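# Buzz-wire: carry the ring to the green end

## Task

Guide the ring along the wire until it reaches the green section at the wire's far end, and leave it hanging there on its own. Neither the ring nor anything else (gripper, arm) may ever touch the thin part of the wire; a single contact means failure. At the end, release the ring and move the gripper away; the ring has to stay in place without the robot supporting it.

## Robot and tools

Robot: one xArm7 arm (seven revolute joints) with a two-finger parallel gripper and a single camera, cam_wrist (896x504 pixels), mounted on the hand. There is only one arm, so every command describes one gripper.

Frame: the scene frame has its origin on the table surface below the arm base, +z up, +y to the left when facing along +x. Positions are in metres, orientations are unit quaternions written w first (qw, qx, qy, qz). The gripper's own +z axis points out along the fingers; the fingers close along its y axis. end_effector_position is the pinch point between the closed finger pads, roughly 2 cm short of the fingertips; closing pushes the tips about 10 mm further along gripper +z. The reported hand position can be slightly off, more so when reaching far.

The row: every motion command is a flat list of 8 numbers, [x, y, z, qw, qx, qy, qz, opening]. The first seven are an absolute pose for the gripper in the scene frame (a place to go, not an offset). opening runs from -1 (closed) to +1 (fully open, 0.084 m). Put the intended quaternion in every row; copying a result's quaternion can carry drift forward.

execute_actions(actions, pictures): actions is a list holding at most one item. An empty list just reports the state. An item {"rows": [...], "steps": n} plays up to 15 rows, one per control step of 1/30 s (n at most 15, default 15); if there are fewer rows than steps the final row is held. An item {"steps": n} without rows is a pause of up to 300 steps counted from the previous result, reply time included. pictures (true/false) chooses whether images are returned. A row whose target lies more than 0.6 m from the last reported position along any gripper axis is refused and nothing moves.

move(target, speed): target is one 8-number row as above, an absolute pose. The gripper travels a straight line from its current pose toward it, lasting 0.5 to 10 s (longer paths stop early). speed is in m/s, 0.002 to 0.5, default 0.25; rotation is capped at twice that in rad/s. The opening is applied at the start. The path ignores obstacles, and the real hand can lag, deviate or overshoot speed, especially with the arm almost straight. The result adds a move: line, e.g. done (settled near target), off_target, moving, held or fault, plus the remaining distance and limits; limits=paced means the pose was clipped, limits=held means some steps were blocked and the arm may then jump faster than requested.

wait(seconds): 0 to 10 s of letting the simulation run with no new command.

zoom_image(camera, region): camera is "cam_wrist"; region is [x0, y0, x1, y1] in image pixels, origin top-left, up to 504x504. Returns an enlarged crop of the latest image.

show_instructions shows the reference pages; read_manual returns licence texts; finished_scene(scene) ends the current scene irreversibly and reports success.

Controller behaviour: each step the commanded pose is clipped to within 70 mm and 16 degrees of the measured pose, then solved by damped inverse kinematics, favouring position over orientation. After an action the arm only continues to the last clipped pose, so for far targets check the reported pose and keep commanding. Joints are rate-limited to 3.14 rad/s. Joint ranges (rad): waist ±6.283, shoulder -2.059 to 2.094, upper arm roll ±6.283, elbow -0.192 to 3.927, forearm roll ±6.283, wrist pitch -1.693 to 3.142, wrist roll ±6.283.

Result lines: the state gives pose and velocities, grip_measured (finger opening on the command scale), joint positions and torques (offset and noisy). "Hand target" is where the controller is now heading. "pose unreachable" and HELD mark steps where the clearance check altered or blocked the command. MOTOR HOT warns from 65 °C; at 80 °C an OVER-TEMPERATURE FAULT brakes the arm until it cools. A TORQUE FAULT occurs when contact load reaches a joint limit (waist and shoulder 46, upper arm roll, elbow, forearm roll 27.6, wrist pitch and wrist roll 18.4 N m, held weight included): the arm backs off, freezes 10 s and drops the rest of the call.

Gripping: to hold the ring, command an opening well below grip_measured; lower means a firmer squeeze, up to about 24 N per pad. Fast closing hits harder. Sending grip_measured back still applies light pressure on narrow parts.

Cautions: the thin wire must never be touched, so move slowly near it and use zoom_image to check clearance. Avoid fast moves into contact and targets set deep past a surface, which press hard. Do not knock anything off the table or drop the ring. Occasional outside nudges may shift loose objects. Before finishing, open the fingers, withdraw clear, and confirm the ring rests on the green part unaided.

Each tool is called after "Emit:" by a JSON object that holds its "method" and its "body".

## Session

Emit:
{"method": "show_instructions", "body": {}}

Emit:
{"method": "execute_actions", "body": {"actions": []}}

Reference images for this scene: manual page 1, manual page 2, manual page 3, manual page 4, manual page 5.

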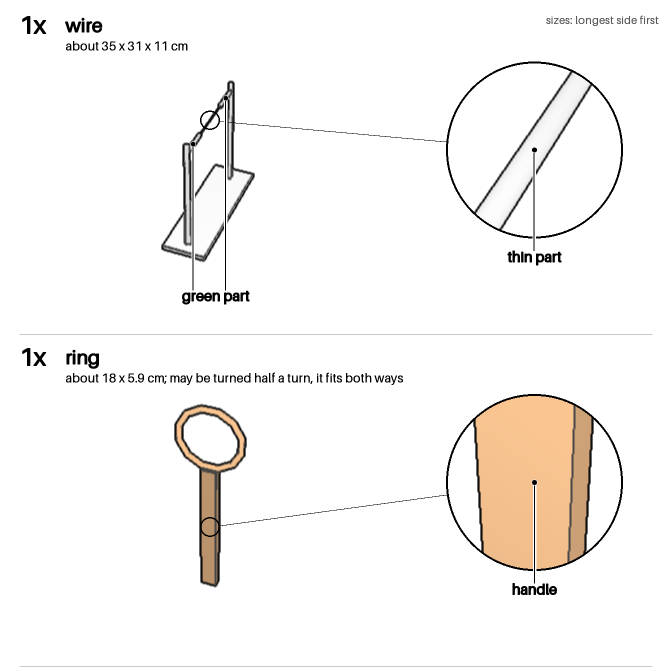

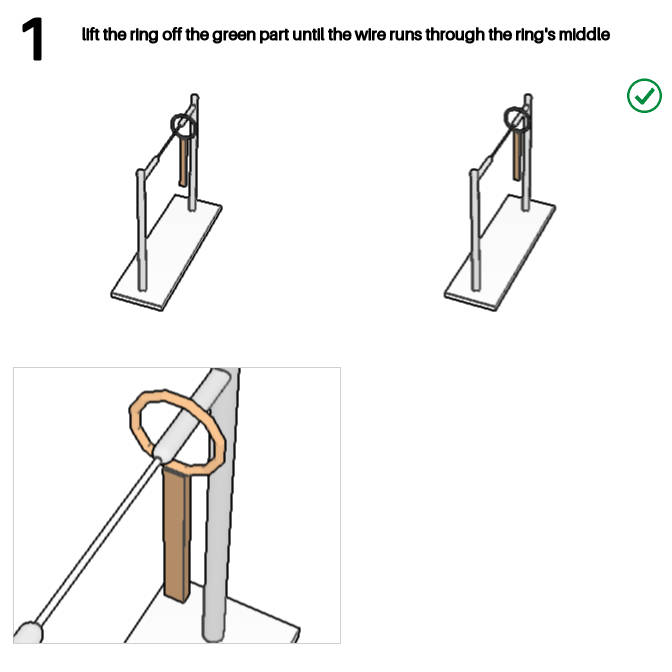

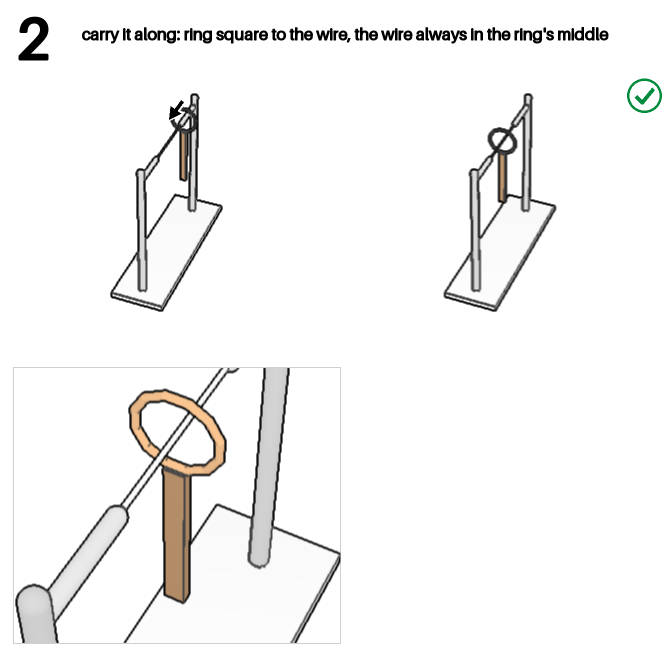

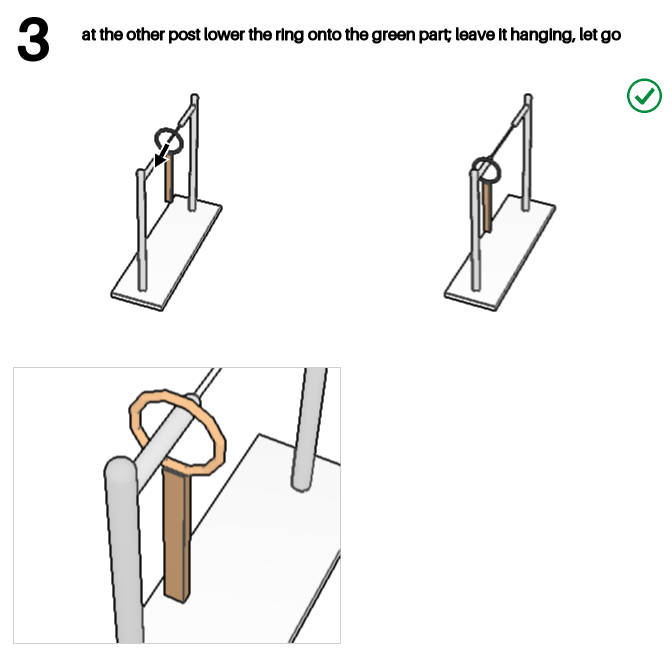

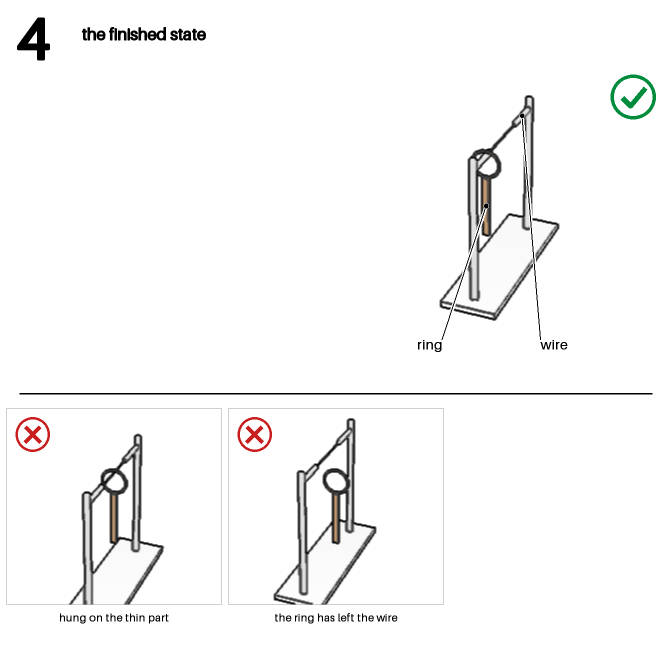

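Scene clock: 0.00 s of 4600.00 s.
end_effector_position=(+0.0923, -0.2729, +0.2249) grip_measured=+1.00 end_effector_quat_wxyz=(+0.681, +0.037, -0.728, -0.065) end_effector_velocity=(+0.000, +0.000, +0.001) end_effector_angular_velocity=(-0.001, -0.000, -0.002)
Joint positions: [-1.389  0.787  0.775  1.117 -0.843  2.223  3.017  0.084]
Joint velocities: [ 0.    -0.002 -0.     0.001  0.002  0.    -0.    -0.   ]
Joint torques (N m, as the arm reports them, + toward a larger angle): no reading
Motor temperatures (°C, as the motors report them): [34 28 30 29 29 30 27]
Hand target: +0.092, -0.273, +0.225; +0.681, +0.037, -0.728, -0.065
camera_calibration (this result's frames):
cam_wrist: T_world_to_cam=[[0.0599455, 0.983034, 0.173352, 0.247996], [0.0745733, 0.168769, -0.982831, 0.323777], [-0.995412, 0.0718437, -0.0631911, 0.254322], [0, 0, 0, 1]] pos_world=[0.214144, -0.316703, 0.291298]

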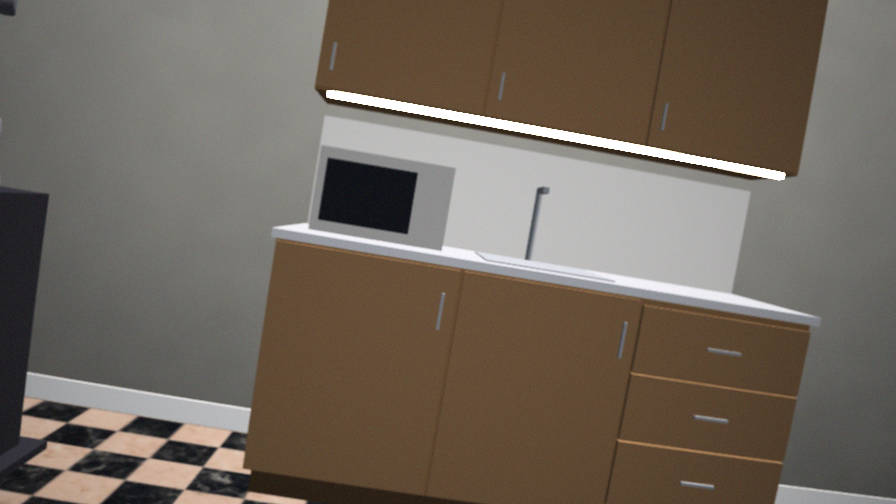

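Emit:
{"method": "move", "body": {"target": [0.3,-0.27,0.36,0,0.5,-0.866,0,1]}}

Emit:
{"method": "move", "body": {"target": [0.52,-0.04,0.46,0,0.966,0,0.259,0.1], "speed": 0.35}}

Scene clock: 6.10 s of 4600.00 s.
end_effector_position=(+0.2994, -0.2696, +0.3591) grip_measured=+1.00 end_effector_quat_wxyz=(-0.003, -0.500, +0.866, -0.000) end_effector_velocity=(+0.001, -0.001, +0.000) end_effector_angular_velocity=(+0.001, -0.005, +0.000)
Joint positions: [-2.383  0.81   2.014  1.031 -0.721  1.501  1.985  0.084]
Joint velocities: [ 0.     0.003 -0.002  0.001 -0.001 -0.003 -0.002  0.   ]
Joint torques (N m, as the arm reports them, + toward a larger angle): [  0.29 -11.45  14.77  15.3    0.81  -1.21   0.72]
Motor temperatures (°C, as the motors report them): [34 28 30 29 29 30 27]
Hand target: +0.299, -0.270, +0.359; -0.002, -0.500, +0.866, -0.000
Off the commanded pose: 0.001 m, 0 deg.
move: done
camera_calibration (this result's frames):
cam_wrist: T_world_to_cam=[[-0.878519, 0.476803, 0.0293976, 0.405233], [0.47703, 0.878887, 0.000832406, 0.157401], [-0.0254403, 0.0147548, -0.999567, 0.499155], [0, 0, 0, 1]] pos_world=[0.293619, -0.338918, 0.486895]

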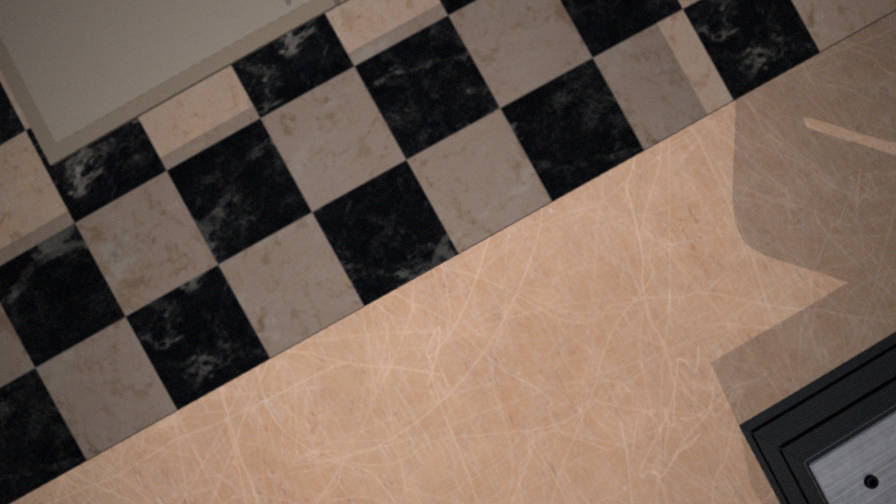

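Scene clock: 9.67 s of 4600.00 s.
end_effector_position=(+0.5200, -0.0404, +0.4602) grip_measured=+0.09 end_effector_quat_wxyz=(+0.001, +0.965, -0.001, +0.261) end_effector_velocity=(+0.001, +0.001, +0.000) end_effector_angular_velocity=(-0.004, +0.001, +0.012)
Joint positions: [-1.665  0.893  2.047  1.142 -1.049  1.203  0.601  0.048]
Joint velocities: [ 0.008 -0.001 -0.004  0.005  0.001  0.001 -0.012  0.   ]
Joint torques (N m, as the arm reports them, + toward a larger angle): [ -0.07 -14.27  16.55  14.69   0.98  -1.69   0.8 ]
Motor temperatures (°C, as the motors report them): [34 28 30 29 29 30 27]
Hand target: +0.520, -0.040, +0.460; +0.001, +0.965, -0.000, +0.261
Off the commanded pose: 0.000 m, 0 deg.
move: done
camera_calibration (this result's frames):
cam_wrist: T_world_to_cam=[[0.00737038, -0.999272, 0.0374354, -0.0372352], [-0.86648, -0.0250692, -0.498582, 0.742586], [0.499157, -0.0287623, -0.866034, 0.266511], [0, 0, 0, 1]] pos_world=[0.510679, -0.0109266, 0.602441]

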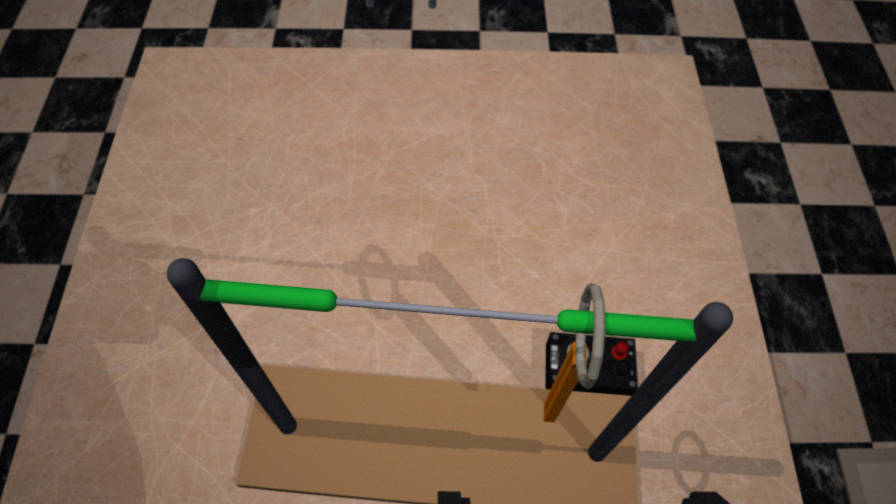

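Emit:
{"method": "move", "body": {"target": [0.55,-0.093,0.18,0,0.7071,0,0.7071,0.1], "speed": 0.2}}

Scene clock: 14.47 s of 4600.00 s.
end_effector_position=(+0.5505, -0.0954, +0.1814) grip_measured=+0.09 end_effector_quat_wxyz=(+0.001, +0.707, -0.002, +0.708) end_effector_velocity=(+0.000, +0.000, -0.001) end_effector_angular_velocity=(+0.003, -0.010, +0.003)
Joint positions: [-1.896  1.941  1.176  0.875 -3.729  0.485  1.64   0.048]
Joint velocities: [-0.005  0.014 -0.002  0.007 -0.025 -0.012  0.012 -0.   ]
Joint torques (N m, as the arm reports them, + toward a larger angle): [  0.12 -15.72  18.22 -10.2    1.12   0.22   0.79]
Motor temperatures (°C, as the motors report them): [34 28 31 29 29 30 27]
Hand target: +0.551, -0.095, +0.181; +0.001, +0.706, -0.002, +0.708
Off the commanded pose: 0.003 m, 0 deg.
move: done
camera_calibration (this result's frames):
cam_wrist: T_world_to_cam=[[-0.0311608, -0.999174, 0.026071, -0.0586776], [-0.0041207, -0.025955, -0.999655, 0.244703], [0.999506, -0.0312575, -0.00330852, -0.423956], [0, 0, 0, 1]] pos_world=[0.422927, -0.0655297, 0.244745]

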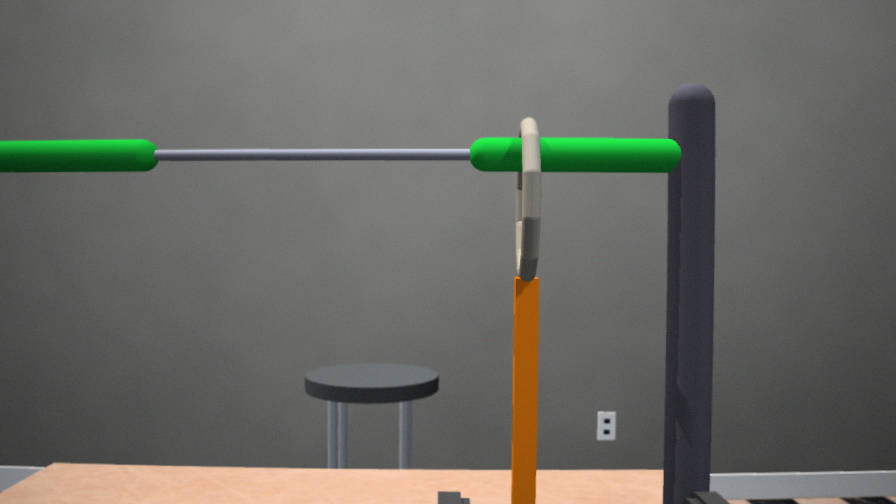

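Emit:
{"method": "move", "body": {"target": [0.657,-0.096,0.172,0,0.7071,0,0.7071,0.1], "speed": 0.08}}

Scene clock: 17.60 s of 4600.00 s.
end_effector_position=(+0.6570, -0.0964, +0.1728) grip_measured=+0.09 end_effector_quat_wxyz=(-0.000, +0.707, -0.000, +0.707) end_effector_velocity=(+0.002, -0.000, +0.000) end_effector_angular_velocity=(+0.001, -0.000, -0.000)
Joint positions: [-1.517  1.986  1.35   1.254 -3.705  0.458  1.692  0.048]
Joint velocities: [ 0.006  0.001  0.003  0.006 -0.    -0.001  0.002  0.   ]
Joint torques (N m, as the arm reports them, + toward a larger angle): [  0.23 -23.97  21.11  -9.05   1.42   0.07   0.74]
Motor temperatures (°C, as the motors report them): [34 28 31 29 29 30 27]
Hand target: +0.657, -0.096, +0.173; -0.000, +0.707, -0.000, +0.708
Off the commanded pose: 0.001 m, 0 deg.
move: done
camera_calibration (this result's frames):
cam_wrist: T_world_to_cam=[[-0.0271615, -0.999307, 0.0254539, -0.0586704], [-0.00423705, -0.025348, -0.99967, 0.236675], [0.999622, -0.0272604, -0.00354562, -0.530158], [0, 0, 0, 1]] pos_world=[0.529367, -0.0670828, 0.236211]

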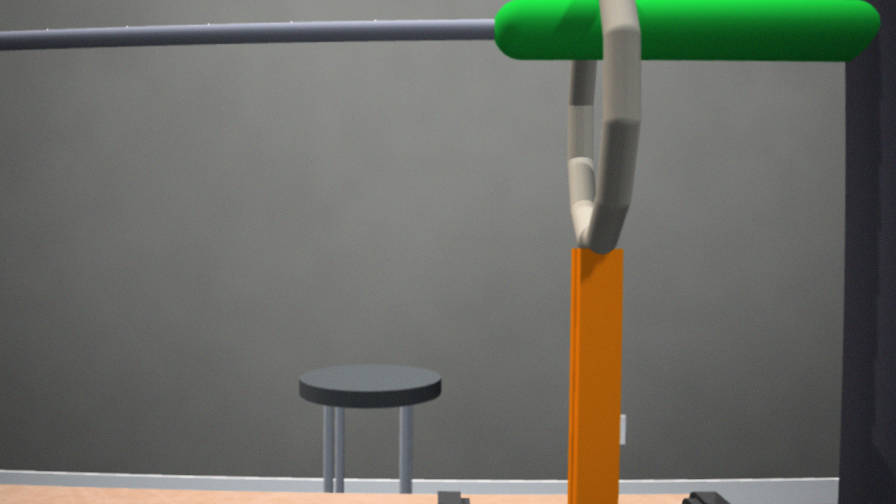

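Emit:
{"method": "move", "body": {"target": [0.657,-0.0963,0.1725,0,0.7071,0,0.7071,-1]}}

Emit:
{"method": "move", "body": {"target": [0.657,-0.0963,0.1885,0,0.7071,0,0.7071,-1], "speed": 0.04}}

Scene clock: 19.63 s of 4600.00 s.
end_effector_position=(+0.6570, -0.0964, +0.1727) grip_measured=-0.82 end_effector_quat_wxyz=(+0.000, +0.707, -0.000, +0.707) end_effector_velocity=(+0.000, -0.000, -0.000) end_effector_angular_velocity=(+0.001, +0.001, -0.001)
Joint positions: [-1.517  1.985  1.35   1.254 -3.704  0.458  1.691  0.008]
Joint velocities: [-0.     0.001 -0.     0.001  0.001  0.    -0.001  0.   ]
Joint torques (N m, as the arm reports them, + toward a larger angle): [  0.39 -23.74  20.39  -8.51   1.22  -0.09   0.74]
Motor temperatures (°C, as the motors report them): [34 28 31 29 29 30 27]
Hand target: +0.657, -0.096, +0.173; -0.000, +0.707, +0.000, +0.707
Off the commanded pose: 0.000 m, 0 deg.
move: done
camera_calibration (this result's frames):
cam_wrist: T_world_to_cam=[[-0.0271386, -0.999284, 0.0263765, -0.0588313], [-0.00496039, -0.0262513, -0.999643, 0.236952], [0.999619, -0.0272597, -0.00424442, -0.530043], [0, 0, 0, 1]] pos_world=[0.52942, -0.0670177, 0.236169]

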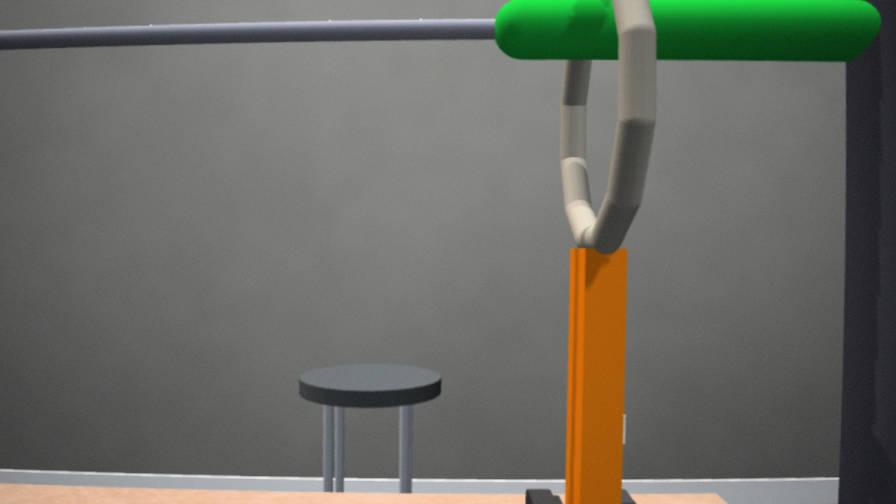

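Scene clock: 20.43 s of 4600.00 s.
end_effector_position=(+0.6569, -0.0962, +0.1882) grip_measured=-0.82 end_effector_quat_wxyz=(-0.000, +0.707, +0.000, +0.707) end_effector_velocity=(-0.000, +0.000, +0.000) end_effector_angular_velocity=(+0.002, +0.002, -0.000)
Joint positions: [-1.517  1.951  1.361  1.23  -3.652  0.472  1.671  0.008]
Joint velocities: [ 0.    -0.003 -0.    -0.002  0.006  0.002 -0.001 -0.   ]
Joint torques (N m, as the arm reports them, + toward a larger angle): [  0.11 -24.03  21.82  -7.97   1.41   0.21   0.72]
Motor temperatures (°C, as the motors report them): [34 28 31 29 29 30 27]
Hand target: +0.657, -0.096, +0.189; -0.000, +0.707, +0.000, +0.707
Off the commanded pose: 0.000 m, 0 deg.
move: done
camera_calibration (this result's frames):
cam_wrist: T_world_to_cam=[[-0.0268024, -0.999292, 0.0264161, -0.0592415], [-0.00542721, -0.0262797, -0.99964, 0.252784], [0.999626, -0.0269361, -0.00471901, -0.529751], [0, 0, 0, 1]] pos_world=[0.529337, -0.0668259, 0.251758]

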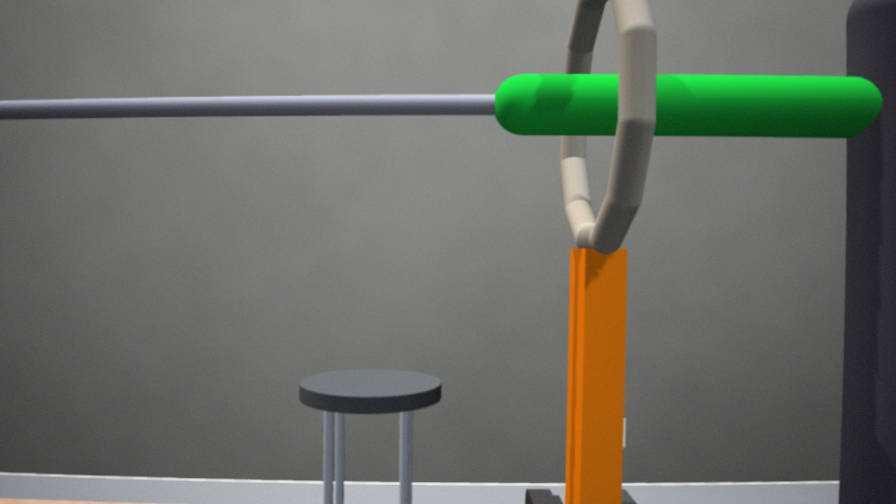

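Emit:
{"method": "move", "body": {"target": [0.671,0.073,0.188,0,0.7071,0,0.7071,-1], "speed": 0.06}}

Scene clock: 24.20 s of 4600.00 s.
end_effector_position=(+0.6718, +0.0723, +0.1882) grip_measured=-0.82 end_effector_quat_wxyz=(-0.000, +0.707, -0.001, +0.707) end_effector_velocity=(+0.000, +0.001, -0.000) end_effector_angular_velocity=(-0.001, -0.001, -0.001)
Joint positions: [-1.206  2.063  1.36   1.165 -3.64   0.843  1.537  0.008]
Joint velocities: [ 0.004  0.002  0.001  0.002 -0.002  0.003 -0.001 -0.   ]
Joint torques (N m, as the arm reports them, + toward a larger angle): [ -0.1  -21.9   20.61 -10.35   0.7   -0.1    0.71]
Motor temperatures (°C, as the motors report them): [34 28 31 29 29 30 27]
Hand target: +0.672, +0.073, +0.188; -0.000, +0.707, -0.001, +0.707
Off the commanded pose: 0.001 m, 0 deg.
move: done
camera_calibration (this result's frames):
cam_wrist: T_world_to_cam=[[-0.0279661, -0.999292, 0.0251859, 0.110511], [-0.00465619, -0.0250653, -0.999675, 0.256618], [0.999598, -0.0280742, -0.00395192, -0.54009], [0, 0, 0, 1]] pos_world=[0.544158, 0.101702, 0.251616]

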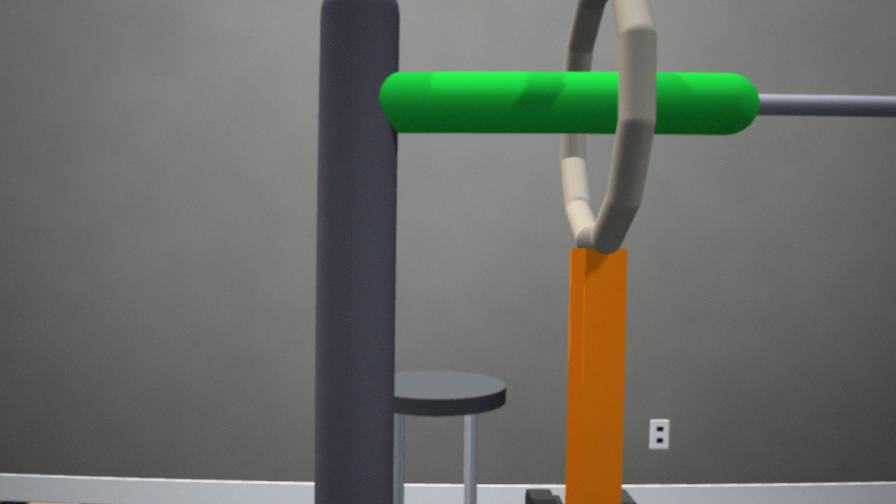

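Emit:
{"method": "move", "body": {"target": [0.671,0.073,0.1735,0,0.7071,0,0.7071,-1], "speed": 0.03}}

Emit:
{"method": "move", "body": {"target": [0.671,0.073,0.1735,0,0.7071,0,0.7071,-0.3]}}

Emit:
{"method": "move", "body": {"target": [0.57,0.07,0.18,0,0.7071,0,0.7071,-0.3], "speed": 0.07}}

Scene clock: 26.70 s of 4600.00 s.
end_effector_position=(+0.6711, +0.0729, +0.1737) grip_measured=-0.82 end_effector_quat_wxyz=(+0.000, +0.707, -0.000, +0.707) end_effector_velocity=(+0.000, -0.001, -0.000) end_effector_angular_velocity=(-0.004, -0.003, -0.001)
Joint positions: [-1.207  2.078  1.34   1.184 -3.677  0.835  1.561  0.008]
Joint velocities: [-0.    -0.    -0.001  0.003 -0.006 -0.001  0.002  0.   ]
Joint torques (N m, as the arm reports them, + toward a larger angle): [  0.16 -21.95  20.45 -10.87   0.85   0.03   0.67]
Motor temperatures (°C, as the motors report them): [34 28 32 29 29 30 27]
Hand target: +0.671, +0.073, +0.173; +0.000, +0.707, -0.000, +0.707
Off the commanded pose: 0.000 m, 0 deg.
move: done
camera_calibration (this result's frames):
cam_wrist: T_world_to_cam=[[-0.0270535, -0.999287, 0.0263465, 0.110667], [-0.00517459, -0.0262158, -0.999643, 0.242611], [0.999621, -0.0271802, -0.00446167, -0.539427], [0, 0, 0, 1]] pos_world=[0.543471, 0.102287, 0.237202]

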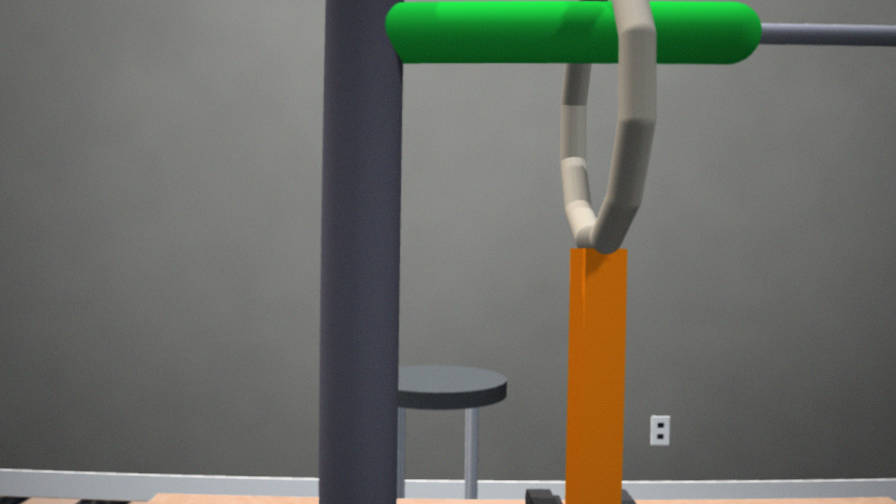

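Scene clock: 27.40 s of 4600.00 s.
end_effector_position=(+0.6710, +0.0730, +0.1735) grip_measured=-0.32 end_effector_quat_wxyz=(+0.000, +0.707, -0.000, +0.707) end_effector_velocity=(+0.000, -0.000, -0.001) end_effector_angular_velocity=(+0.002, +0.002, +0.000)
Joint positions: [-1.207  2.078  1.34   1.184 -3.677  0.835  1.561  0.03 ]
Joint velocities: [ 0.    -0.    -0.001  0.001  0.001 -0.001  0.002 -0.   ]
Joint torques (N m, as the arm reports them, + toward a larger angle): [  0.13 -21.62  20.49 -10.55   0.62   0.07   0.69]
Motor temperatures (°C, as the motors report them): [34 28 32 29 29 30 27]
Hand target: +0.671, +0.073, +0.173; +0.000, +0.707, -0.000, +0.707
Off the commanded pose: 0.000 m, 0 deg.
move: done
camera_calibration (this result's frames):
cam_wrist: T_world_to_cam=[[-0.0269753, -0.999287, 0.0264059, 0.110676], [-0.00528688, -0.0262725, -0.999641, 0.242482], [0.999622, -0.0271052, -0.0045744, -0.539331], [0, 0, 0, 1]] pos_world=[0.543395, 0.102349, 0.237005]

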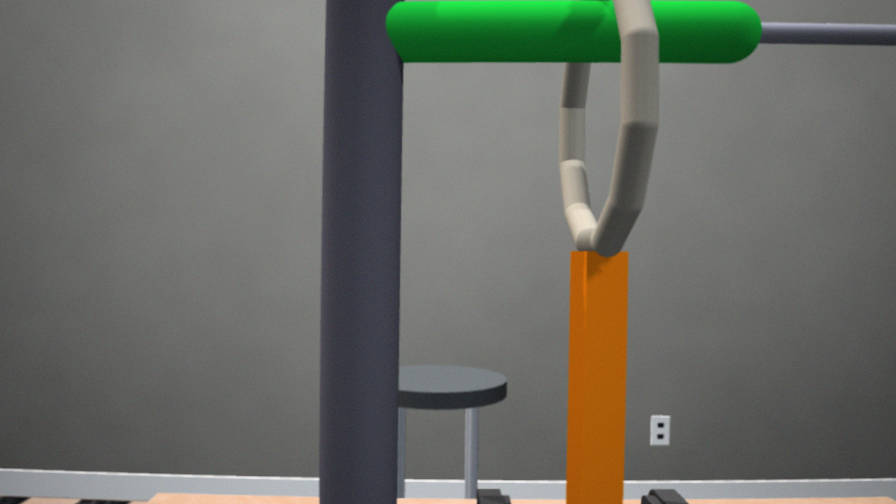

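Scene clock: 29.27 s of 4600.00 s.
end_effector_position=(+0.5701, +0.0702, +0.1793) grip_measured=-0.32 end_effector_quat_wxyz=(+0.000, +0.707, +0.000, +0.707) end_effector_velocity=(-0.002, +0.000, +0.000) end_effector_angular_velocity=(-0.001, -0.000, +0.001)
Joint positions: [-1.522  2.053  1.117  0.812 -3.744  0.933  1.513  0.03 ]
Joint velocities: [-0.005 -0.002 -0.005 -0.007 -0.003  0.001  0.    -0.   ]
Joint torques (N m, as the arm reports them, + toward a larger angle): [ -0.54 -12.41  17.15 -12.26   0.44  -0.31   0.76]
Motor temperatures (°C, as the motors report them): [34 28 32 29 29 30 27]
Hand target: +0.570, +0.070, +0.179; +0.000, +0.707, +0.000, +0.707
Off the commanded pose: 0.001 m, 0 deg.
move: done
camera_calibration (this result's frames):
cam_wrist: T_world_to_cam=[[-0.0271561, -0.999257, 0.0273369, 0.104937], [-0.0059102, -0.027186, -0.999613, 0.248029], [0.999614, -0.0273071, -0.00516754, -0.438358], [0, 0, 0, 1]] pos_world=[0.442505, 0.0996313, 0.242799]

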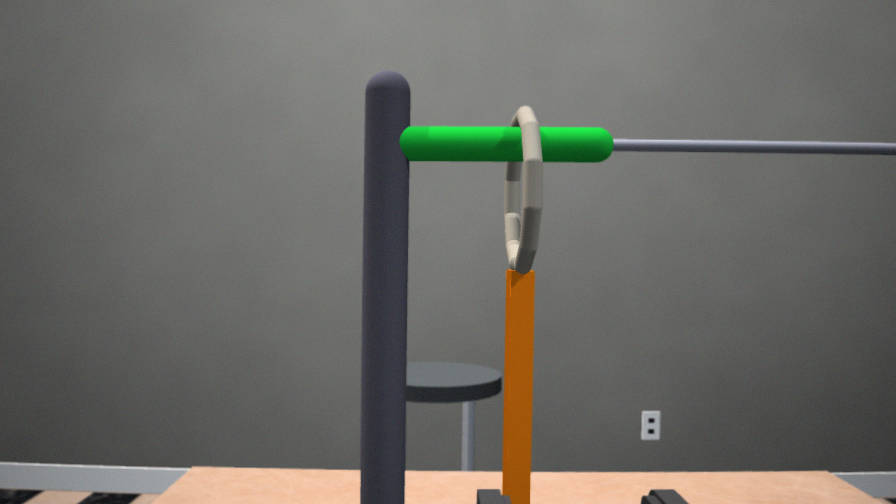

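Emit:
{"method": "finished_scene", "body": {"scene": 2}}

The scene is finished: the task was done.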